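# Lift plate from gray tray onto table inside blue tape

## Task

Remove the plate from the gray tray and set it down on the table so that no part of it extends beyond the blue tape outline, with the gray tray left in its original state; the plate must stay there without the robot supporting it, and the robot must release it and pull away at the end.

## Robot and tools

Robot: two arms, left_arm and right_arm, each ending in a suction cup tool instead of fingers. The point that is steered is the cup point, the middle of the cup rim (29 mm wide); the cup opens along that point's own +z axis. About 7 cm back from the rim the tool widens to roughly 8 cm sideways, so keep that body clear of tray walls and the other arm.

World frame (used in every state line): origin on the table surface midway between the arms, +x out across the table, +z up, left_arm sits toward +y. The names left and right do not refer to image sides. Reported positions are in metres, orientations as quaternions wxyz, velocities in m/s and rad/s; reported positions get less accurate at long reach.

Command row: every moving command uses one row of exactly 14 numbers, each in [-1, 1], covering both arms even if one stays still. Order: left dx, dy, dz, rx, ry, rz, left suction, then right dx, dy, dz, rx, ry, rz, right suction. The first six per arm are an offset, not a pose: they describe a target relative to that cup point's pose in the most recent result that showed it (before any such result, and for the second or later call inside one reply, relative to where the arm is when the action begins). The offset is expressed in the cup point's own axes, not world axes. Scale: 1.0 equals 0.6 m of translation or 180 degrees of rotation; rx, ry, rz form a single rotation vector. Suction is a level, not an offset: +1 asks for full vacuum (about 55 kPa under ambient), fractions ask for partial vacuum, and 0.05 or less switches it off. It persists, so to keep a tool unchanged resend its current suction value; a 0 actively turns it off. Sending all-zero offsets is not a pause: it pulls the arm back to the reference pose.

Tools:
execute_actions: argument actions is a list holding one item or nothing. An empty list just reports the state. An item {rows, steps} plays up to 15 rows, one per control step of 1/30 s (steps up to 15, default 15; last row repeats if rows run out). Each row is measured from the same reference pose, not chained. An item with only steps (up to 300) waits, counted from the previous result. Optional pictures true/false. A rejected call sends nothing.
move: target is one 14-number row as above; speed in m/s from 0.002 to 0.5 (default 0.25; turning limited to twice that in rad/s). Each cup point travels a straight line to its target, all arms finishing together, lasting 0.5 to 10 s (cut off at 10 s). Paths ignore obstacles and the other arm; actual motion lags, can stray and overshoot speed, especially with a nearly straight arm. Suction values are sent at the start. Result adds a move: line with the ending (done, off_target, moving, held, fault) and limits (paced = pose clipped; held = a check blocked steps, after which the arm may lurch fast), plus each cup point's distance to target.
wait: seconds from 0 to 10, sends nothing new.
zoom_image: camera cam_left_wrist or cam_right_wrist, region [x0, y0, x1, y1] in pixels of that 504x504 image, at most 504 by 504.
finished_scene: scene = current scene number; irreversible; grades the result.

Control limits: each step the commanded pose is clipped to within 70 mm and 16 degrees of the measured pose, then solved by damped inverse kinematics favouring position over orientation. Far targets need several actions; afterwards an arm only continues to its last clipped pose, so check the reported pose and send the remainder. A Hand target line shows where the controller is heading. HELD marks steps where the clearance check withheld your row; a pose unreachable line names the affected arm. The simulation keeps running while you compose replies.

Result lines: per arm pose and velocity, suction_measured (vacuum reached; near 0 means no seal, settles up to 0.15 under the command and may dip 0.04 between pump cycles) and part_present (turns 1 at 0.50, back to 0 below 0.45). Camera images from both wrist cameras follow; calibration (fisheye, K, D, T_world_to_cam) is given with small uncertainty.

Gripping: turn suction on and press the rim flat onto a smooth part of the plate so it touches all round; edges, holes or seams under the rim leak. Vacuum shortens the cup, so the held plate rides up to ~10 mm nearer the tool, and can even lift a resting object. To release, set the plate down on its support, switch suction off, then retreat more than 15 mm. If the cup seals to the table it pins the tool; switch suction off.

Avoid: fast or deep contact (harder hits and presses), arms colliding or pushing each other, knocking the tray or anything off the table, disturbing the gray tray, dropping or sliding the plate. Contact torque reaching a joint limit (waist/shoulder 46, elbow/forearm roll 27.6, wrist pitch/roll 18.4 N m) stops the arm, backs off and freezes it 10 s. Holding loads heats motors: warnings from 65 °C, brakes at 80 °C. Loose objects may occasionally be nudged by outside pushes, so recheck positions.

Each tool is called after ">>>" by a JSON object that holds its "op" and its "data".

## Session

>>> {"op": "execute_actions", "data": {"actions": []}}

Scene clock: 0.00 s of 4900.00 s.
left_arm: end_effector_position=(+0.3586, +0.3512, +0.2711) suction_measured=0.01 part_present=0 end_effector_quat_wxyz=(-0.002, -0.255, +0.967, -0.000) end_effector_velocity=(-0.000, -0.000, -0.000) end_effector_angular_velocity=(-0.000, +0.000, -0.001) | right_arm: end_effector_position=(+0.3551, -0.3584, +0.2728) suction_measured=0.00 part_present=0 end_effector_quat_wxyz=(+0.001, +0.230, +0.973, -0.001) end_effector_velocity=(-0.000, -0.000, -0.000) end_effector_angular_velocity=(+0.000, +0.001, -0.001)
Joint positions: left_arm=[-0.    -0.263 -0.928 -0.001  1.195  1.832] | right_arm=[ 0.    -0.265 -0.931 -0.002  1.194  2.881]
Joint velocities: left_arm=[-0.001  0.     0.    -0.     0.    -0.   ] | right_arm=[-0.001 -0.     0.001  0.001  0.    -0.   ]
Motor temperatures (°C, as the motors report them): left_arm=[36 33 37 34 34 34] | right_arm=[33 36 35 35 35 42]
Hand target (left_arm): +0.359, +0.351, +0.271; -0.002, -0.255, +0.967, -0.000
Hand target (right_arm): +0.355, -0.358, +0.273; +0.001, +0.230, +0.973, -0.001
camera_calibration (this result's frames):
cam_left_wrist: T_world_to_cam=[[0.587464, -0.808035, -0.0443357, 0.0876913], [-0.762022, -0.57079, 0.305812, 0.392556], [-0.272413, -0.145869, -0.951059, 0.504561], [0, 0, 0, 1]] pos_world=[0.38507, 0.368525, 0.363707]
cam_right_wrist: T_world_to_cam=[[-0.303845, -0.951786, -0.0422012, -0.221665], [-0.892257, 0.268753, 0.362834, 0.316793], [-0.333999, 0.1479, -0.930898, 0.519176], [0, 0, 0, 1]] pos_world=[0.388713, -0.372903, 0.359002]

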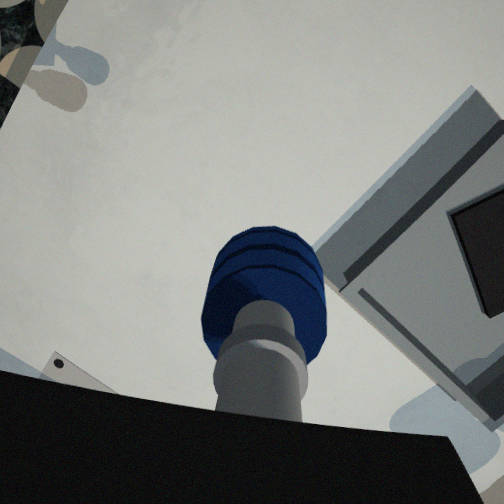

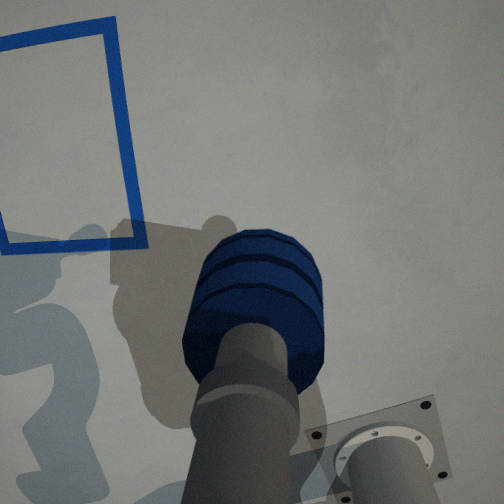

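Move left arm toward image right (tool +x) to view.

>>> {"op": "move", "data": {"target": [0.3,0,0,0,0,0,0,0,0,0,0,0,0,0]}}

Scene clock: 4.07 s of 4900.00 s.
left_arm: end_effector_position=(+0.2019, +0.2630, +0.2712) suction_measured=0.01 part_present=0 end_effector_quat_wxyz=(-0.002, -0.255, +0.967, +0.001) end_effector_velocity=(-0.002, -0.001, +0.001) end_effector_angular_velocity=(-0.001, -0.001, -0.000) | right_arm: end_effector_position=(+0.3551, -0.3584, +0.2728) suction_measured=0.00 part_present=0 end_effector_quat_wxyz=(+0.001, +0.230, +0.973, -0.001) end_effector_velocity=(-0.000, -0.001, -0.000) end_effector_angular_velocity=(-0.001, +0.001, -0.003)
Joint positions: left_arm=[-0.352 -0.798 -0.542 -0.001  1.344  1.479] | right_arm=[ 0.    -0.265 -0.931 -0.002  1.194  2.881]
Joint velocities: left_arm=[-0.007 -0.007  0.002 -0.     0.003 -0.007] | right_arm=[-0.001  0.     0.    -0.001  0.     0.002]
Motor temperatures (°C, as the motors report them): left_arm=[36 33 38 34 34 34] | right_arm=[33 36 36 35 35 42]
Hand target (left_arm): +0.202, +0.263, +0.271; -0.002, -0.254, +0.967, +0.001
Hand target (right_arm): +0.355, -0.358, +0.273; +0.001, +0.230, +0.973, -0.001
Off the commanded pose (left_arm): 0.001 m, 0 deg.
Off the commanded pose (right_arm): 0.000 m, 0 deg.
move: done
camera_calibration (this result's frames):
cam_left_wrist: T_world_to_cam=[[0.587523, -0.807909, -0.0458269, 0.108861], [-0.76176, -0.571293, 0.305525, 0.222984], [-0.273017, -0.144594, -0.95108, 0.44894], [0, 0, 0, 1]] pos_world=[0.22847, 0.280253, 0.363839]
cam_right_wrist: T_world_to_cam=[[-0.303845, -0.951786, -0.0422012, -0.221665], [-0.892257, 0.268753, 0.362834, 0.316793], [-0.333999, 0.1479, -0.930898, 0.519176], [0, 0, 0, 1]] pos_world=[0.388713, -0.372903, 0.359002]

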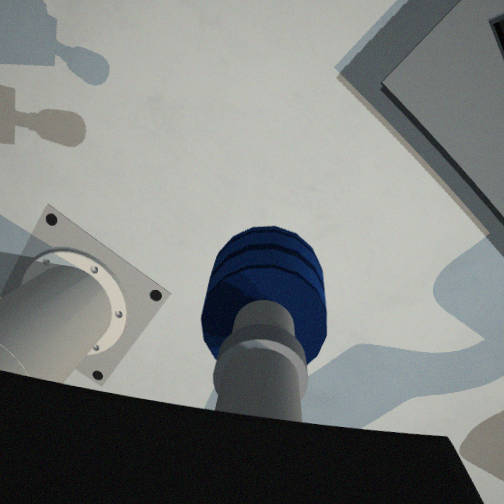

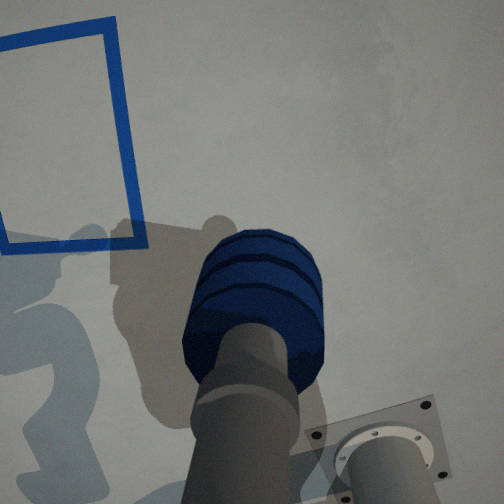

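>>> {"op": "move", "data": {"target": [-0.09,-0.34,0,0,0,0,0,0,0,0,0,0,0,0]}}

Scene clock: 11.43 s of 4900.00 s.
left_arm: end_effector_position=(+0.3491, +0.1122, +0.2709) suction_measured=0.01 part_present=0 end_effector_quat_wxyz=(-0.002, -0.255, +0.967, +0.001) end_effector_velocity=(+0.000, -0.001, -0.002) end_effector_angular_velocity=(+0.003, +0.006, -0.000) | right_arm: end_effector_position=(+0.3551, -0.3584, +0.2728) suction_measured=0.00 part_present=0 end_effector_quat_wxyz=(+0.001, +0.230, +0.973, -0.001) end_effector_velocity=(+0.000, +0.001, +0.000) end_effector_angular_velocity=(+0.001, -0.000, +0.001)
Joint positions: left_arm=[-0.547 -0.056 -1.14  -0.001  1.199  1.285] | right_arm=[ 0.    -0.265 -0.931 -0.002  1.194  2.881]
Joint velocities: left_arm=[-0.002  0.009 -0.006 -0.     0.003 -0.001] | right_arm=[ 0.001  0.    -0.     0.001  0.    -0.   ]
Motor temperatures (°C, as the motors report them): left_arm=[36 33 39 34 34 34] | right_arm=[33 36 38 35 35 42]
Hand target (left_arm): +0.349, +0.112, +0.271; -0.002, -0.255, +0.967, +0.001
Hand target (right_arm): +0.355, -0.358, +0.273; +0.001, +0.230, +0.973, -0.001
Off the commanded pose (left_arm): 0.001 m, 0 deg.
Off the commanded pose (right_arm): 0.000 m, 0 deg.
After step 90, 2.93 s passed at rest.
move: done
camera_calibration (this result's frames):
cam_left_wrist: T_world_to_cam=[[0.587779, -0.807719, -0.0458961, -0.0995531], [-0.761775, -0.571665, 0.304793, 0.249244], [-0.272424, -0.144188, -0.951312, 0.466858], [0, 0, 0, 1]] pos_world=[0.375566, 0.129388, 0.363591]
cam_right_wrist: T_world_to_cam=[[-0.303845, -0.951786, -0.0422012, -0.221665], [-0.892257, 0.268753, 0.362834, 0.316793], [-0.333999, 0.1479, -0.930898, 0.519176], [0, 0, 0, 1]] pos_world=[0.388713, -0.372903, 0.359002]

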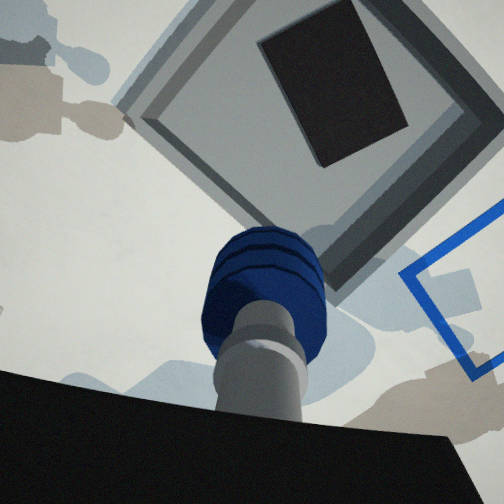

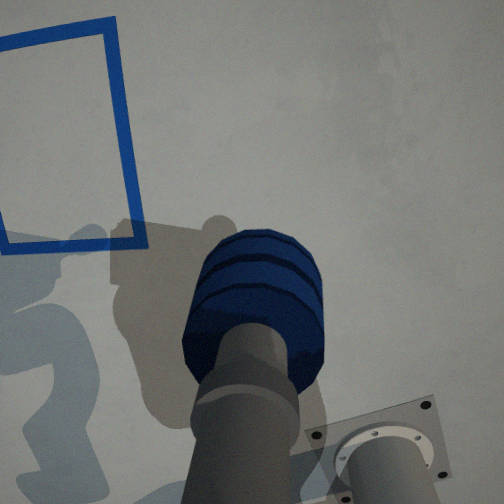

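>>> {"op": "move", "data": {"target": [-0.123,-0.07,0.39,0,0,0,1,0,0,0,0,0,0,0]}}

>>> {"op": "move", "data": {"target": [0,0,0.06,0,0,0,1,0,0,0,0,0,0,0], "speed": 0.03}}

Scene clock: 20.43 s of 4900.00 s.
left_arm: end_effector_position=(+0.4338, +0.1120, +0.0373) suction_measured=0.01 part_present=0 end_effector_quat_wxyz=(-0.001, -0.255, +0.967, +0.001) end_effector_velocity=(-0.001, +0.001, -0.004) end_effector_angular_velocity=(+0.003, +0.007, +0.002) | right_arm: end_effector_position=(+0.3551, -0.3584, +0.2728) suction_measured=0.00 part_present=0 end_effector_quat_wxyz=(+0.001, +0.230, +0.973, -0.001) end_effector_velocity=(+0.000, -0.001, +0.000) end_effector_angular_velocity=(-0.000, -0.001, -0.001)
Joint positions: left_arm=[-0.464  0.512 -1.176 -0.002  0.667  1.368] | right_arm=[ 0.    -0.265 -0.931 -0.002  1.194  2.881]
Joint velocities: left_arm=[ 0.002  0.008 -0.001 -0.001 -0.     0.   ] | right_arm=[-0.001 -0.    -0.001 -0.001  0.    -0.   ]
Motor temperatures (°C, as the motors report them): left_arm=[36 34 40 34 34 34] | right_arm=[33 36 39 35 36 42]
Hand target (left_arm): +0.434, +0.112, +0.037; -0.002, -0.255, +0.967, +0.001
Hand target (right_arm): +0.355, -0.358, +0.273; +0.001, +0.230, +0.973, -0.001
Off the commanded pose (left_arm): 0.001 m, 0 deg.
Off the commanded pose (right_arm): 0.000 m, 0 deg.
After step 90, 4.43 s passed at rest.
move: done
camera_calibration (this result's frames):
cam_left_wrist: T_world_to_cam=[[0.588176, -0.807478, -0.045031, -0.160439], [-0.761807, -0.571879, 0.304311, 0.384904], [-0.271477, -0.144683, -0.951508, 0.267331], [0, 0, 0, 1]] pos_world=[0.460163, 0.129246, 0.130012]
cam_right_wrist: T_world_to_cam=[[-0.303845, -0.951786, -0.0422013, -0.221665], [-0.892257, 0.268753, 0.362834, 0.316793], [-0.333999, 0.1479, -0.930898, 0.519176], [0, 0, 0, 1]] pos_world=[0.388713, -0.372903, 0.359002]

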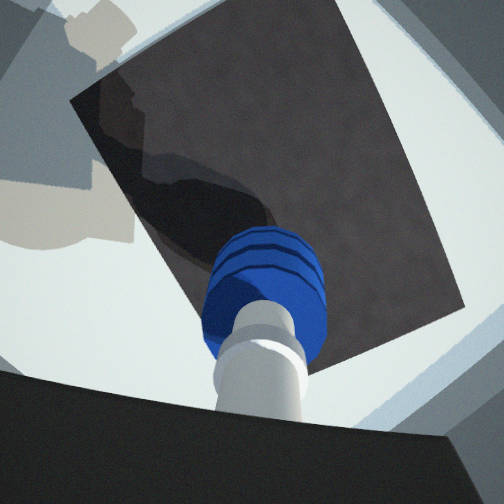

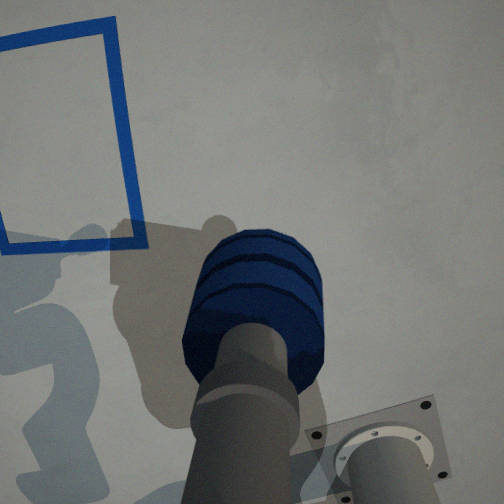

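Scene clock: 21.90 s of 4900.00 s.
left_arm: end_effector_position=(+0.4345, +0.1116, +0.0025) suction_measured=0.84 part_present=1 end_effector_quat_wxyz=(-0.000, -0.255, +0.967, -0.000) end_effector_velocity=(+0.001, -0.000, -0.001) end_effector_angular_velocity=(-0.001, -0.003, +0.000) | right_arm: end_effector_position=(+0.3551, -0.3584, +0.2728) suction_measured=0.00 part_present=0 end_effector_quat_wxyz=(+0.001, +0.230, +0.973, -0.001) end_effector_velocity=(+0.000, +0.000, -0.000) end_effector_angular_velocity=(+0.002, +0.000, -0.002)
Joint positions: left_arm=[-0.464  0.592 -1.183 -0.002  0.591  1.368] | right_arm=[ 0.    -0.265 -0.931 -0.002  1.194  2.881]
Joint velocities: left_arm=[ 0.001  0.003 -0.001  0.    -0.005 -0.   ] | right_arm=[-0.001  0.    -0.     0.002 -0.     0.001]
Motor temperatures (°C, as the motors report them): left_arm=[36 34 40 34 34 34] | right_arm=[33 36 39 35 36 42]
Hand target (left_arm): +0.434, +0.112, +0.001; -0.001, -0.255, +0.967, +0.001
Hand target (right_arm): +0.355, -0.358, +0.273; +0.001, +0.230, +0.973, -0.001
Off the commanded pose (left_arm): 0.002 m, 0 deg.
Off the commanded pose (right_arm): 0.000 m, 0 deg.
move: done
camera_calibration (this result's frames):
cam_left_wrist: T_world_to_cam=[[0.588326, -0.807488, -0.0428485, -0.162822], [-0.762451, -0.571603, 0.303213, 0.396111], [-0.269333, -0.145718, -0.951959, 0.233545], [0, 0, 0, 1]] pos_world=[0.460709, 0.128973, 0.0952421]
cam_right_wrist: T_world_to_cam=[[-0.303845, -0.951786, -0.0422014, -0.221665], [-0.892257, 0.268753, 0.362834, 0.316793], [-0.333999, 0.1479, -0.930898, 0.519176], [0, 0, 0, 1]] pos_world=[0.388713, -0.372903, 0.359002]

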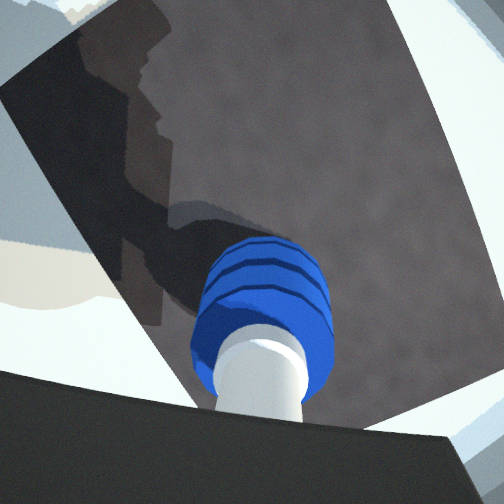

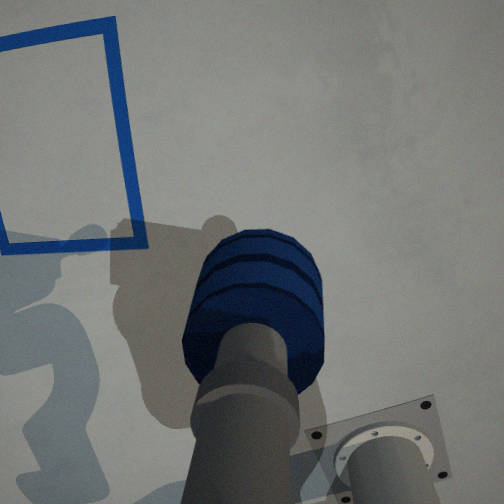

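>>> {"op": "move", "data": {"target": [0,0,-0.2,0,0,0,1,0,0,0,0,0,0,0], "speed": 0.1}}

>>> {"op": "move", "data": {"target": [0.217,-0.383,0,0,0,0,1,0,0,0,0,0,0,0], "speed": 0.15}}

>>> {"op": "move", "data": {"target": [0,0,0.14,0,0,0,1,0,0,0,0,0,0,0], "speed": 0.1}}

Scene clock: 33.47 s of 4900.00 s.
left_arm: end_effector_position=(+0.4341, +0.1118, +0.1219) suction_measured=0.99 part_present=1 end_effector_quat_wxyz=(-0.001, -0.255, +0.967, +0.000) end_effector_velocity=(+0.001, +0.001, +0.003) end_effector_angular_velocity=(-0.000, -0.002, +0.001) | right_arm: end_effector_position=(+0.3551, -0.3584, +0.2728) suction_measured=0.00 part_present=0 end_effector_quat_wxyz=(+0.001, +0.230, +0.973, -0.001) end_effector_velocity=(-0.000, +0.000, +0.000) end_effector_angular_velocity=(-0.000, +0.000, +0.001)
Joint positions: left_arm=[-0.463  0.35  -1.211 -0.001  0.862  1.368] | right_arm=[ 0.    -0.265 -0.931 -0.002  1.194  2.881]
Joint velocities: left_arm=[ 0.002 -0.004 -0.003  0.001  0.005 -0.   ] | right_arm=[ 0.001  0.    -0.    -0.001  0.001 -0.   ]
Motor temperatures (°C, as the motors report them): left_arm=[36 34 39 34 34 34] | right_arm=[33 36 40 35 36 42]
Hand target (left_arm): +0.434, +0.112, +0.123; -0.000, -0.255, +0.967, -0.000
Hand target (right_arm): +0.355, -0.358, +0.273; +0.001, +0.230, +0.973, -0.001
Off the commanded pose (left_arm): 0.001 m, 0 deg.
Off the commanded pose (right_arm): 0.000 m, 0 deg.
move: done
camera_calibration (this result's frames):
cam_left_wrist: T_world_to_cam=[[0.588097, -0.807607, -0.0437225, -0.157082], [-0.762248, -0.571519, 0.303882, 0.359502], [-0.270406, -0.145385, -0.951706, 0.347447], [0, 0, 0, 1]] pos_world=[0.460361, 0.129116, 0.214554]
cam_right_wrist: T_world_to_cam=[[-0.303845, -0.951786, -0.0422014, -0.221665], [-0.892257, 0.268753, 0.362834, 0.316793], [-0.333999, 0.1479, -0.930898, 0.519176], [0, 0, 0, 1]] pos_world=[0.388713, -0.372903, 0.359002]

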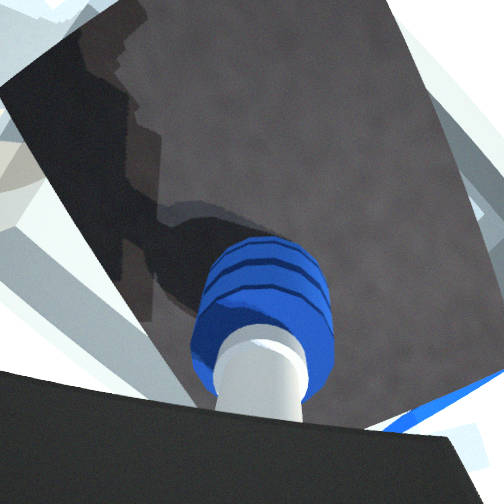

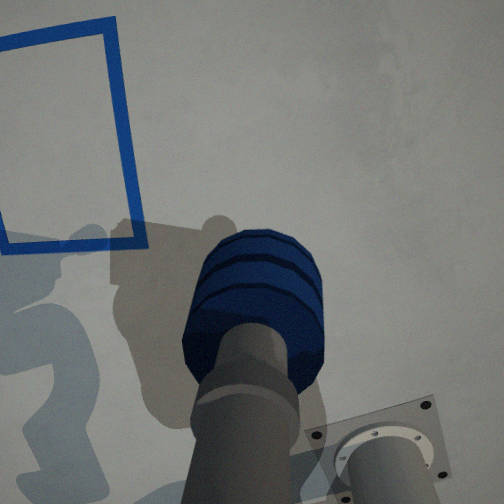

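Scene clock: 35.77 s of 4900.00 s.
left_arm: end_effector_position=(+0.4337, -0.1519, +0.1220) suction_measured=0.98 part_present=1 end_effector_quat_wxyz=(-0.000, -0.255, +0.967, -0.000) end_effector_velocity=(+0.000, -0.002, -0.000) end_effector_angular_velocity=(+0.010, +0.010, -0.001) | right_arm: end_effector_position=(+0.3551, -0.3584, +0.2728) suction_measured=0.00 part_present=0 end_effector_quat_wxyz=(+0.001, +0.230, +0.973, -0.001) end_effector_velocity=(+0.000, +0.000, -0.000) end_effector_angular_velocity=(+0.000, +0.000, +0.001)
Joint positions: left_arm=[-0.808  1.001 -2.281 -0.001  1.28   1.023] | right_arm=[ 0.    -0.265 -0.931 -0.002  1.194  2.881]
Joint velocities: left_arm=[-0.002  0.038 -0.069 -0.001  0.046 -0.   ] | right_arm=[ 0.001  0.    -0.     0.001  0.    -0.   ]
Motor temperatures (°C, as the motors report them): left_arm=[36 34 40 34 34 34] | right_arm=[33 36 40 35 36 42]
Hand target (left_arm): +0.434, -0.152, +0.122; -0.001, -0.255, +0.967, +0.000
Hand target (right_arm): +0.355, -0.358, +0.273; +0.001, +0.230, +0.973, -0.001
Off the commanded pose (left_arm): 0.001 m, 0 deg.
Off the commanded pose (right_arm): 0.000 m, 0 deg.
move: done
camera_calibration (this result's frames):
cam_left_wrist: T_world_to_cam=[[0.588021, -0.807709, -0.0428681, -0.369909], [-0.76276, -0.571372, 0.302871, 0.208877], [-0.269126, -0.145397, -0.952067, 0.308662], [0, 0, 0, 1]] pos_world=[0.459906, -0.134554, 0.214747]
cam_right_wrist: T_world_to_cam=[[-0.303845, -0.951786, -0.0422014, -0.221665], [-0.892257, 0.268754, 0.362834, 0.316793], [-0.333999, 0.1479, -0.930898, 0.519176], [0, 0, 0, 1]] pos_world=[0.388713, -0.372903, 0.359002]

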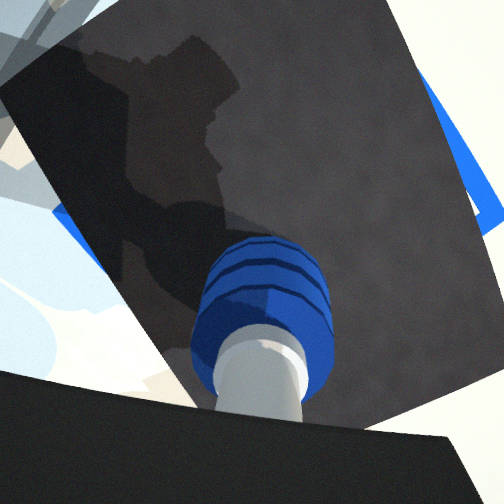

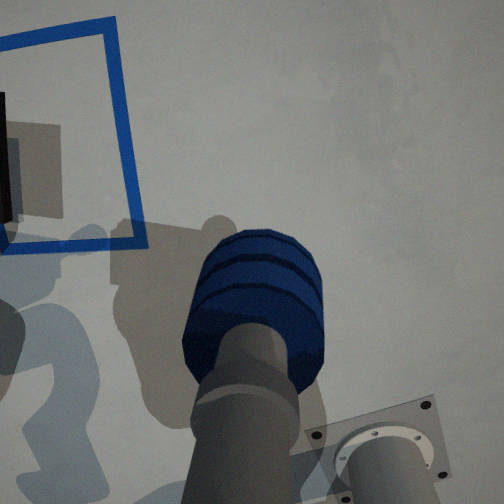

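Scene clock: 37.00 s of 4900.00 s.
left_arm: end_effector_position=(+0.4342, -0.1522, +0.0390) suction_measured=0.98 part_present=1 end_effector_quat_wxyz=(+0.000, -0.255, +0.967, -0.001) end_effector_velocity=(-0.000, -0.000, -0.002) end_effector_angular_velocity=(+0.000, +0.001, -0.000) | right_arm: end_effector_position=(+0.3551, -0.3584, +0.2728) suction_measured=0.00 part_present=0 end_effector_quat_wxyz=(+0.001, +0.230, +0.973, -0.001) end_effector_velocity=(-0.000, +0.000, +0.000) end_effector_angular_velocity=(+0.000, -0.000, -0.000)
Joint positions: left_arm=[-0.808  1.095 -2.209 -0.001  1.112  1.023] | right_arm=[ 0.    -0.265 -0.931 -0.002  1.194  2.881]
Joint velocities: left_arm=[-0.001  0.005 -0.003 -0.001 -0.001 -0.   ] | right_arm=[ 0.    -0.     0.     0.    -0.     0.001]
Motor temperatures (°C, as the motors report them): left_arm=[36 34 40 34 34 34] | right_arm=[33 36 40 35 36 42]
Hand target (left_arm): +0.434, -0.152, +0.038; -0.000, -0.255, +0.967, -0.000
Hand target (right_arm): +0.355, -0.358, +0.273; +0.001, +0.230, +0.973, -0.001
Off the commanded pose (left_arm): 0.001 m, 0 deg.
Off the commanded pose (right_arm): 0.000 m, 0 deg.
move: done
camera_calibration (this result's frames):
cam_left_wrist: T_world_to_cam=[[0.588223, -0.807641, -0.0413474, -0.374132], [-0.762984, -0.571192, 0.302645, 0.234294], [-0.268046, -0.146475, -0.952206, 0.229049], [0, 0, 0, 1]] pos_world=[0.460231, -0.134788, 0.131724]
cam_right_wrist: T_world_to_cam=[[-0.303845, -0.951786, -0.0422013, -0.221665], [-0.892257, 0.268754, 0.362835, 0.316793], [-0.333999, 0.1479, -0.930897, 0.519176], [0, 0, 0, 1]] pos_world=[0.388713, -0.372903, 0.359002]

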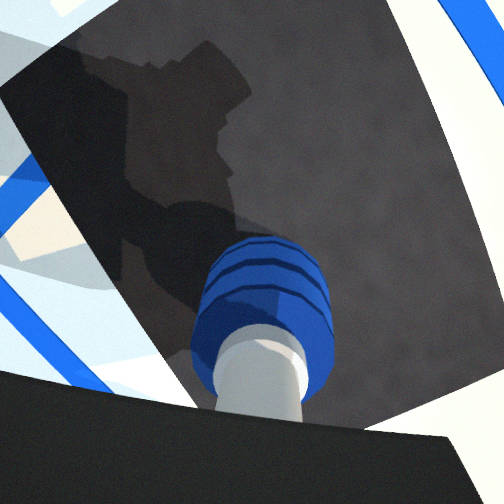

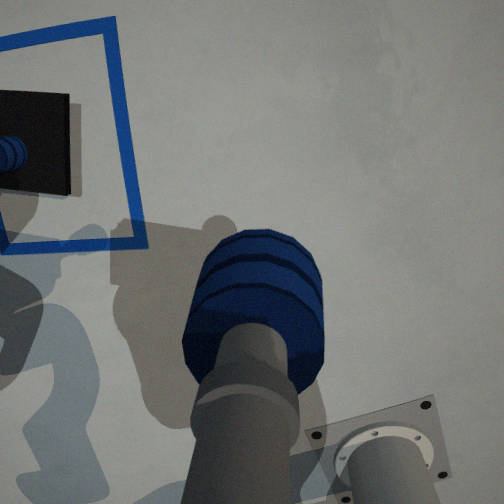

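>>> {"op": "move", "data": {"target": [0.057,-0.058,0,0,0,0,1,0,0,0,0,0,0,0], "speed": 0.1}}

Scene clock: 43.07 s of 4900.00 s.
left_arm: end_effector_position=(+0.4211, -0.1983, +0.0389) suction_measured=0.99 part_present=1 end_effector_quat_wxyz=(+0.004, -0.255, +0.967, -0.010) end_effector_velocity=(-0.000, -0.002, -0.002) end_effector_angular_velocity=(+0.000, -0.000, -0.002) | right_arm: end_effector_position=(+0.3551, -0.3584, +0.2728) suction_measured=0.00 part_present=0 end_effector_quat_wxyz=(+0.001, +0.230, +0.973, -0.001) end_effector_velocity=(-0.000, +0.000, -0.000) end_effector_angular_velocity=(-0.001, +0.001, +0.001)
Joint positions: left_arm=[-0.865  1.358 -2.683 -0.     1.304  0.965] | right_arm=[ 0.    -0.265 -0.931 -0.002  1.194  2.881]
Joint velocities: left_arm=[-0.002  0.116 -0.205  0.     0.089 -0.001] | right_arm=[ 0.001  0.     0.001 -0.001  0.    -0.001]
Motor temperatures (°C, as the motors report them): left_arm=[36 35 40 34 34 34] | right_arm=[33 36 40 35 36 42]
Hand target (left_arm): +0.421, -0.199, +0.039; +0.005, -0.255, +0.967, -0.010
Hand target (right_arm): +0.355, -0.358, +0.273; +0.001, +0.230, +0.973, -0.001
Off the commanded pose (left_arm): 0.001 m, 1 deg.
Off the commanded pose (right_arm): 0.000 m, 0 deg.
elbow stopped short (left arm): the move would have taken joint 3 (elbow) straighter than the controller allows; a more bent joint 3 avoids this.
move: done
camera_calibration (this result's frames):
cam_left_wrist: T_world_to_cam=[[0.588727, -0.808027, -0.0221963, -0.404726], [-0.76666, -0.566869, 0.301483, 0.200513], [-0.256189, -0.160475, -0.953213, 0.210938], [0, 0, 0, 1]] pos_world=[0.446039, -0.179515, 0.131634]
cam_right_wrist: T_world_to_cam=[[-0.303845, -0.951786, -0.0422015, -0.221665], [-0.892257, 0.268753, 0.362834, 0.316793], [-0.333999, 0.1479, -0.930898, 0.519176], [0, 0, 0, 1]] pos_world=[0.388713, -0.372903, 0.359002]

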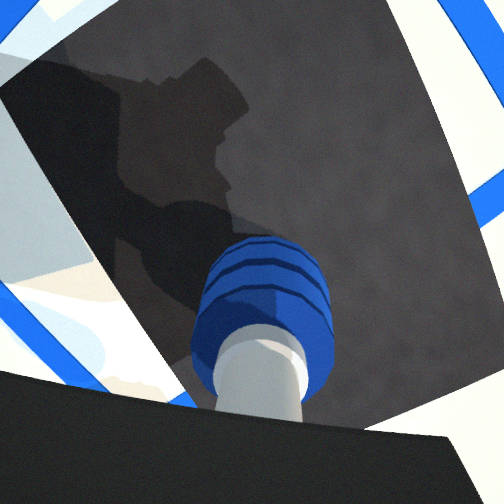

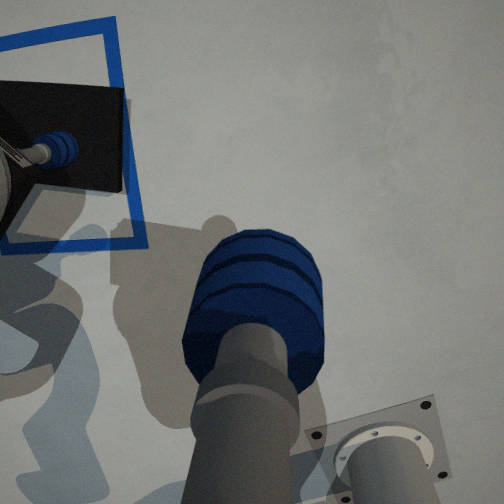

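>>> {"op": "move", "data": {"target": [0,0.073,0,0,0,0,1,0,0,0,0,0,0,0], "speed": 0.1}}

Scene clock: 50.27 s of 4900.00 s.
left_arm: end_effector_position=(+0.3996, -0.1601, +0.0378) suction_measured=1.00 part_present=1 end_effector_quat_wxyz=(+0.004, -0.255, +0.967, -0.009) end_effector_velocity=(-0.000, -0.001, +0.001) end_effector_angular_velocity=(-0.009, -0.009, -0.003) | right_arm: end_effector_position=(+0.3551, -0.3584, +0.2728) suction_measured=0.00 part_present=0 end_effector_quat_wxyz=(+0.001, +0.230, +0.973, -0.001) end_effector_velocity=(+0.000, +0.000, -0.000) end_effector_angular_velocity=(+0.000, +0.001, +0.000)
Joint positions: left_arm=[-0.854  0.979 -1.993 -0.     0.993  0.977] | right_arm=[ 0.    -0.265 -0.931 -0.002  1.194  2.881]
Joint velocities: left_arm=[-0.002 -0.01   0.017  0.001 -0.02   0.   ] | right_arm=[ 0.001  0.001 -0.     0.     0.     0.001]
Motor temperatures (°C, as the motors report them): left_arm=[36 35 41 34 34 34] | right_arm=[33 36 40 35 36 42]
Hand target (left_arm): +0.400, -0.160, +0.038; +0.004, -0.255, +0.967, -0.009
Hand target (right_arm): +0.355, -0.358, +0.273; +0.001, +0.230, +0.973, -0.001
Off the commanded pose (left_arm): 0.000 m, 0 deg.
Off the commanded pose (right_arm): 0.000 m, 0 deg.
move: done
camera_calibration (this result's frames):
cam_left_wrist: T_world_to_cam=[[0.588986, -0.807811, -0.0231925, -0.361282], [-0.766299, -0.567374, 0.301451, 0.205746], [-0.256674, -0.159778, -0.9532, 0.210822], [0, 0, 0, 1]] pos_world=[0.424566, -0.141428, 0.130554]
cam_right_wrist: T_world_to_cam=[[-0.303845, -0.951786, -0.0422013, -0.221665], [-0.892257, 0.268754, 0.362835, 0.316793], [-0.333999, 0.1479, -0.930897, 0.519176], [0, 0, 0, 1]] pos_world=[0.388713, -0.372903, 0.359002]

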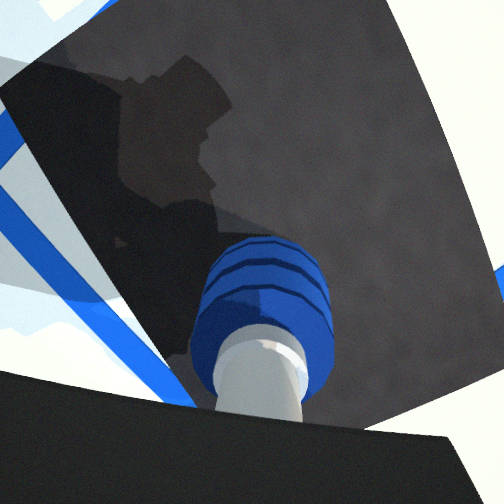

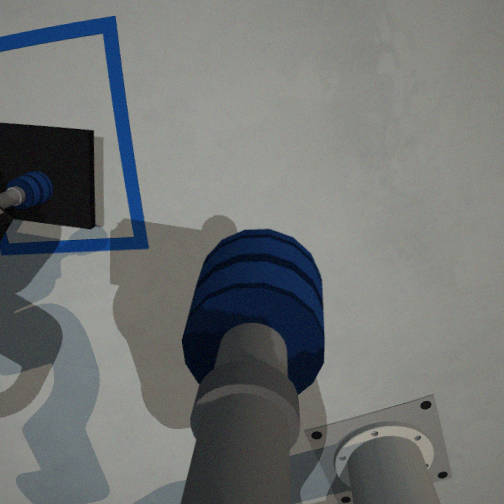

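>>> {"op": "move", "data": {"target": [-0.018,-0.033,0,0,0,0,1,0,0,0,0,0,0,0], "speed": 0.1}}

Scene clock: 55.27 s of 4900.00 s.
left_arm: end_effector_position=(+0.4186, -0.1720, +0.0383) suction_measured=0.98 part_present=1 end_effector_quat_wxyz=(+0.004, -0.255, +0.967, -0.009) end_effector_velocity=(+0.002, -0.001, +0.001) end_effector_angular_velocity=(+0.002, +0.002, +0.000) | right_arm: end_effector_position=(+0.3551, -0.3584, +0.2728) suction_measured=0.00 part_present=0 end_effector_quat_wxyz=(+0.001, +0.230, +0.973, -0.001) end_effector_velocity=(+0.000, +0.000, +0.000) end_effector_angular_velocity=(+0.000, -0.001, +0.001)
Joint positions: left_arm=[-0.844  1.098 -2.208 -0.001  1.09   0.987] | right_arm=[ 0.    -0.265 -0.931 -0.002  1.194  2.881]
Joint velocities: left_arm=[ 0.001  0.016 -0.033 -0.     0.02   0.   ] | right_arm=[ 0.    -0.    -0.001 -0.    -0.    -0.   ]
Motor temperatures (°C, as the motors report them): left_arm=[36 35 41 34 34 34] | right_arm=[33 36 41 35 36 42]
Hand target (left_arm): +0.419, -0.172, +0.038; +0.004, -0.255, +0.967, -0.009
Hand target (right_arm): +0.355, -0.358, +0.273; +0.001, +0.230, +0.973, -0.001
Off the commanded pose (left_arm): 0.000 m, 0 deg.
Off the commanded pose (right_arm): 0.000 m, 0 deg.
move: done
camera_calibration (this result's frames):
cam_left_wrist: T_world_to_cam=[[0.588847, -0.807929, -0.022574, -0.382054], [-0.766502, -0.567077, 0.301493, 0.213505], [-0.256386, -0.16023, -0.953201, 0.214127], [0, 0, 0, 1]] pos_world=[0.443523, -0.153289, 0.131111]
cam_right_wrist: T_world_to_cam=[[-0.303845, -0.951786, -0.0422013, -0.221665], [-0.892257, 0.268754, 0.362835, 0.316793], [-0.333999, 0.1479, -0.930897, 0.519176], [0, 0, 0, 1]] pos_world=[0.388713, -0.372903, 0.359002]

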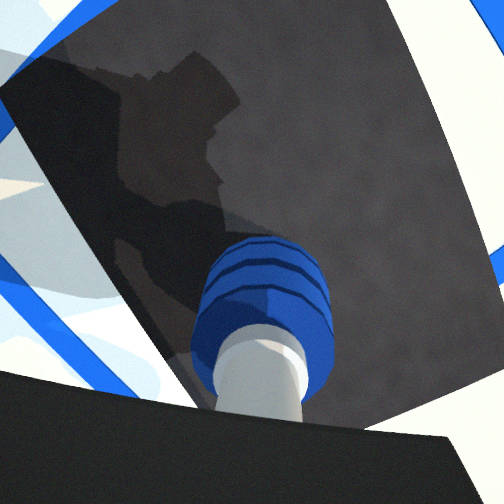

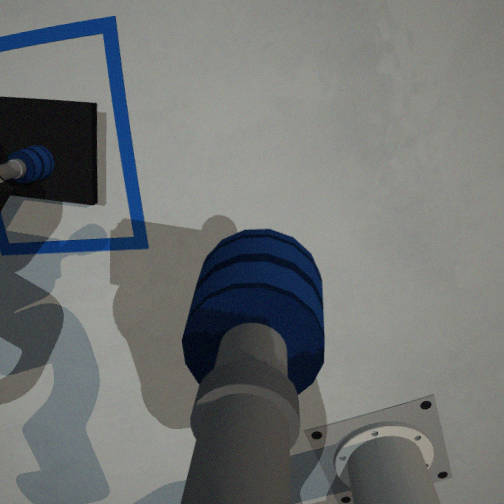

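>>> {"op": "move", "data": {"target": [0.013,-0.012,0,0,0,0,1,0,0,0,0,0,0,0], "speed": 0.05}}

Scene clock: 60.33 s of 4900.00 s.
left_arm: end_effector_position=(+0.4154, -0.1820, +0.0384) suction_measured=0.99 part_present=1 end_effector_quat_wxyz=(+0.004, -0.255, +0.967, -0.009) end_effector_velocity=(+0.001, -0.001, +0.001) end_effector_angular_velocity=(+0.000, -0.001, +0.002) | right_arm: end_effector_position=(+0.3551, -0.3584, +0.2728) suction_measured=0.00 part_present=0 end_effector_quat_wxyz=(+0.001, +0.230, +0.973, -0.001) end_effector_velocity=(-0.000, +0.000, -0.000) end_effector_angular_velocity=(+0.000, -0.000, +0.000)
Joint positions: left_arm=[-0.857  1.137 -2.279 -0.     1.121  0.974] | right_arm=[ 0.    -0.265 -0.931 -0.002  1.194  2.881]
Joint velocities: left_arm=[ 0.     0.009 -0.02   0.001  0.01  -0.002] | right_arm=[ 0.001 -0.     0.001  0.    -0.     0.   ]
Motor temperatures (°C, as the motors report them): left_arm=[36 36 42 34 34 34] | right_arm=[33 36 41 35 36 42]
Hand target (left_arm): +0.415, -0.182, +0.038; +0.004, -0.255, +0.967, -0.009
Hand target (right_arm): +0.355, -0.358, +0.273; +0.001, +0.230, +0.973, -0.001
Off the commanded pose (left_arm): 0.000 m, 0 deg.
Off the commanded pose (right_arm): 0.000 m, 0 deg.
move: done
camera_calibration (this result's frames):
cam_left_wrist: T_world_to_cam=[[0.588831, -0.807944, -0.0224645, -0.388192], [-0.766543, -0.56704, 0.30146, 0.205391], [-0.256301, -0.160289, -0.953214, 0.211743], [0, 0, 0, 1]] pos_world=[0.44029, -0.163232, 0.131198]
cam_right_wrist: T_world_to_cam=[[-0.303845, -0.951786, -0.0422012, -0.221665], [-0.892257, 0.268754, 0.362835, 0.316792], [-0.334, 0.1479, -0.930897, 0.519176], [0, 0, 0, 1]] pos_world=[0.388713, -0.372903, 0.359002]

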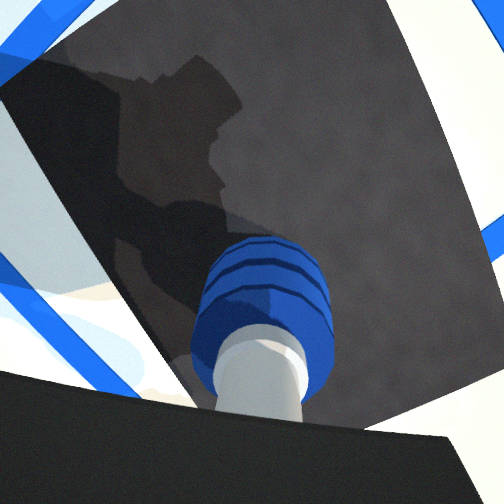

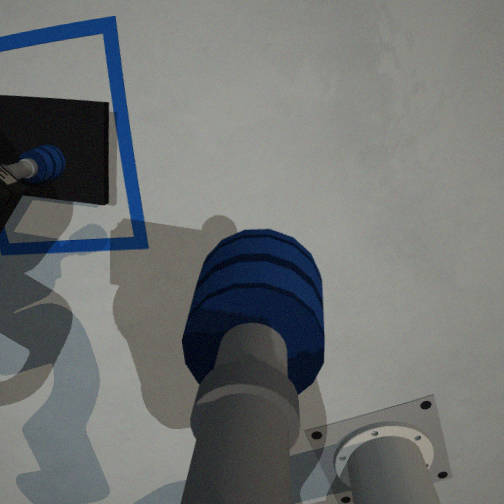

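Tight but inside. Place.

>>> {"op": "move", "data": {"target": [0,0,0.04,0,0,0,1,0,0,0,0,0,0,0], "speed": 0.03}}

>>> {"op": "execute_actions", "data": {"actions": [{"rows":[[0,0,0,0,0,0,0,0,0,0,0,0,0,0]],"steps":15}], "pictures": false}}

>>> {"op": "move", "data": {"target": [0,0.2,-0.35,0,0,0,0,0,0,0,0,0,0,0]}}

Scene clock: 66.87 s of 4900.00 s.
left_arm: end_effector_position=(+0.4158, -0.1824, +0.0146) suction_measured=0.99 part_present=1 end_effector_quat_wxyz=(+0.004, -0.255, +0.967, -0.009) end_effector_velocity=(+0.002, -0.002, +0.004) end_effector_angular_velocity=(-0.009, -0.006, +0.001) | right_arm: end_effector_position=(+0.3551, -0.3584, +0.2728) suction_measured=0.00 part_present=0 end_effector_quat_wxyz=(+0.001, +0.230, +0.973, -0.001) end_effector_velocity=(+0.000, +0.000, -0.000) end_effector_angular_velocity=(-0.000, -0.000, +0.001)
Joint positions: left_arm=[-0.857  1.182 -2.293 -0.     1.09   0.974] | right_arm=[ 0.    -0.265 -0.931 -0.002  1.194  2.881]
Joint velocities: left_arm=[ 0.001 -0.    -0.009 -0.002 -0.002  0.   ] | right_arm=[ 0.     0.     0.    -0.    -0.    -0.001]
Motor temperatures (°C, as the motors report them): left_arm=[36 36 42 34 34 34] | right_arm=[33 36 41 35 36 42]
Hand target (left_arm): +0.416, -0.182, +0.014; +0.004, -0.255, +0.967, -0.009
Hand target (right_arm): +0.355, -0.358, +0.273; +0.001, +0.230, +0.973, -0.001
Off the commanded pose (left_arm): 0.000 m, 0 deg.
Off the commanded pose (right_arm): 0.000 m, 0 deg.
move: done
camera_calibration (this result's frames):
cam_left_wrist: T_world_to_cam=[[0.588862, -0.807927, -0.0222614, -0.389315], [-0.766567, -0.567022, 0.301432, 0.21263], [-0.256158, -0.160437, -0.953228, 0.189028], [0, 0, 0, 1]] pos_world=[0.440669, -0.163645, 0.107426]
cam_right_wrist: T_world_to_cam=[[-0.303845, -0.951786, -0.0422012, -0.221665], [-0.892257, 0.268754, 0.362835, 0.316793], [-0.334, 0.1479, -0.930897, 0.519176], [0, 0, 0, 1]] pos_world=[0.388713, -0.372903, 0.359002]

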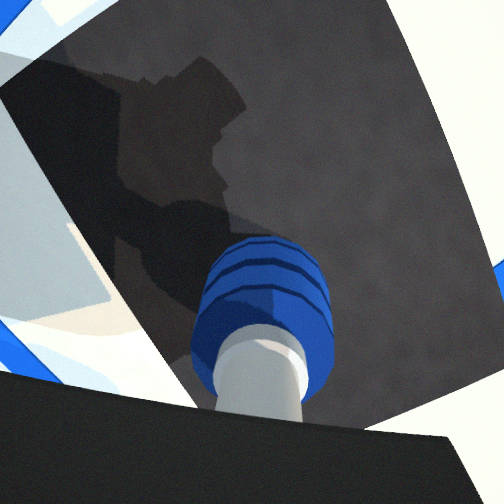

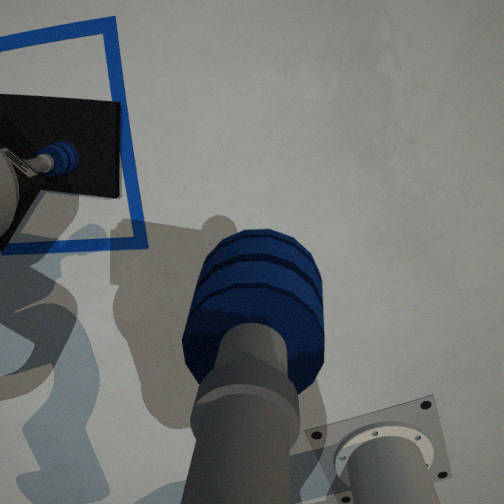

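Scene clock: 67.37 s of 4900.00 s.
left_arm: end_effector_position=(+0.4158, -0.1824, +0.0147) suction_measured=0.01 part_present=0 end_effector_quat_wxyz=(+0.004, -0.255, +0.967, -0.010) end_effector_velocity=(-0.000, +0.000, -0.000) end_effector_angular_velocity=(+0.000, +0.001, +0.000) | right_arm: end_effector_position=(+0.3551, -0.3584, +0.2728) suction_measured=0.00 part_present=0 end_effector_quat_wxyz=(+0.001, +0.230, +0.973, -0.001) end_effector_velocity=(-0.000, -0.000, -0.000) end_effector_angular_velocity=(+0.000, +0.001, +0.001)
Joint positions: left_arm=[-0.857  1.182 -2.293 -0.     1.09   0.974] | right_arm=[ 0.    -0.265 -0.931 -0.002  1.194  2.881]
Joint velocities: left_arm=[ 0.     0.     0.001 -0.001  0.     0.   ] | right_arm=[-0.    -0.     0.001  0.    -0.    -0.001]
Motor temperatures (°C, as the motors report them): left_arm=[36 36 42 34 34 34] | right_arm=[33 36 41 35 36 42]
Hand target (left_arm): +0.416, -0.182, +0.015; +0.004, -0.255, +0.967, -0.009
Hand target (right_arm): +0.355, -0.358, +0.273; +0.001, +0.230, +0.973, -0.001
Off the commanded pose (left_arm): 0.000 m, 0 deg.
Off the commanded pose (right_arm): 0.000 m, 0 deg.
Steps of this call (steps 1 to 15: all 15 steps of this action). Readings (end_effector_position | what the end effector reports):
1: left_arm (+0.4158, -0.1825, +0.0147) | right_arm (+0.3551, -0.3584, +0.2728) | left_arm suction_measured=0.35 part_present=0 | right_arm suction_measured=0.00 part_present=0
2: left_arm (+0.4159, -0.1826, +0.0150) | right_arm (+0.3551, -0.3584, +0.2728) | left_arm suction_measured=0.03 part_present=0 | right_arm suction_measured=0.00 part_present=0
4: left_arm (+0.4160, -0.1827, +0.0152) | right_arm (+0.3551, -0.3584, +0.2728) | left_arm suction_measured=0.01 part_present=0 | right_arm suction_measured=0.00 part_present=0
8: left_arm (+0.4159, -0.1826, +0.0150) | right_arm (+0.3551, -0.3584, +0.2728) | left_arm suction_measured=0.01 part_present=0 | right_arm suction_measured=0.00 part_present=0
15: the state above

Scene clock: 69.13 s of 4900.00 s.
left_arm: end_effector_position=(+0.3534, -0.0745, +0.2211) suction_measured=0.01 part_present=0 end_effector_quat_wxyz=(+0.004, -0.255, +0.967, -0.009) end_effector_velocity=(+0.000, -0.000, +0.007) end_effector_angular_velocity=(-0.008, -0.007, -0.000) | right_arm: end_effector_position=(+0.3551, -0.3584, +0.2728) suction_measured=0.00 part_present=0 end_effector_quat_wxyz=(+0.001, +0.230, +0.973, -0.001) end_effector_velocity=(+0.000, -0.000, -0.000) end_effector_angular_velocity=(+0.000, -0.000, +0.000)
Joint positions: left_arm=[-0.818  0.388 -1.562 -0.001  1.154  1.013] | right_arm=[ 0.    -0.265 -0.931 -0.002  1.194  2.881]
Joint velocities: left_arm=[ 0.    -0.011 -0.    -0.001  0.001  0.001] | right_arm=[-0.    -0.     0.     0.    -0.001 -0.   ]
Motor temperatures (°C, as the motors report them): left_arm=[36 36 42 34 34 34] | right_arm=[33 36 41 35 36 42]
Hand target (left_arm): +0.354, -0.074, +0.222; +0.004, -0.255, +0.967, -0.010
Hand target (right_arm): +0.355, -0.358, +0.273; +0.001, +0.230, +0.973, -0.001
Off the commanded pose (left_arm): 0.001 m, 0 deg.
Off the commanded pose (right_arm): 0.000 m, 0 deg.
move: done
camera_calibration (this result's frames):
cam_left_wrist: T_world_to_cam=[[0.588714, -0.807998, -0.0235538, -0.260476], [-0.766346, -0.567162, 0.30173, 0.163673], [-0.257156, -0.159582, -0.953103, 0.387584], [0, 0, 0, 1]] pos_world=[0.378446, -0.0557837, 0.313887]
cam_right_wrist: T_world_to_cam=[[-0.303845, -0.951786, -0.0422012, -0.221665], [-0.892257, 0.268754, 0.362835, 0.316792], [-0.334, 0.1479, -0.930897, 0.519176], [0, 0, 0, 1]] pos_world=[0.388713, -0.372903, 0.359002]

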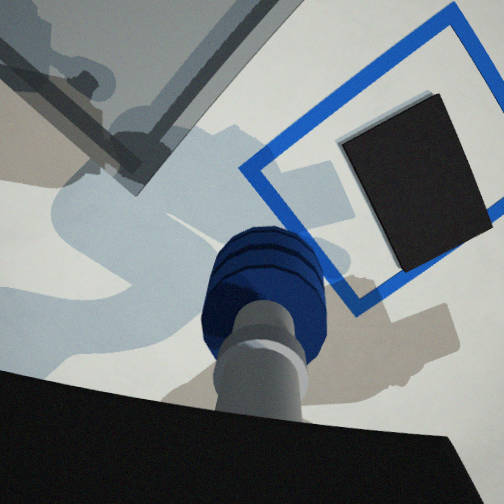

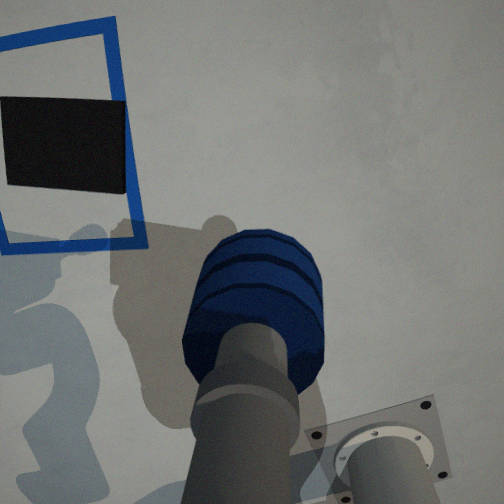

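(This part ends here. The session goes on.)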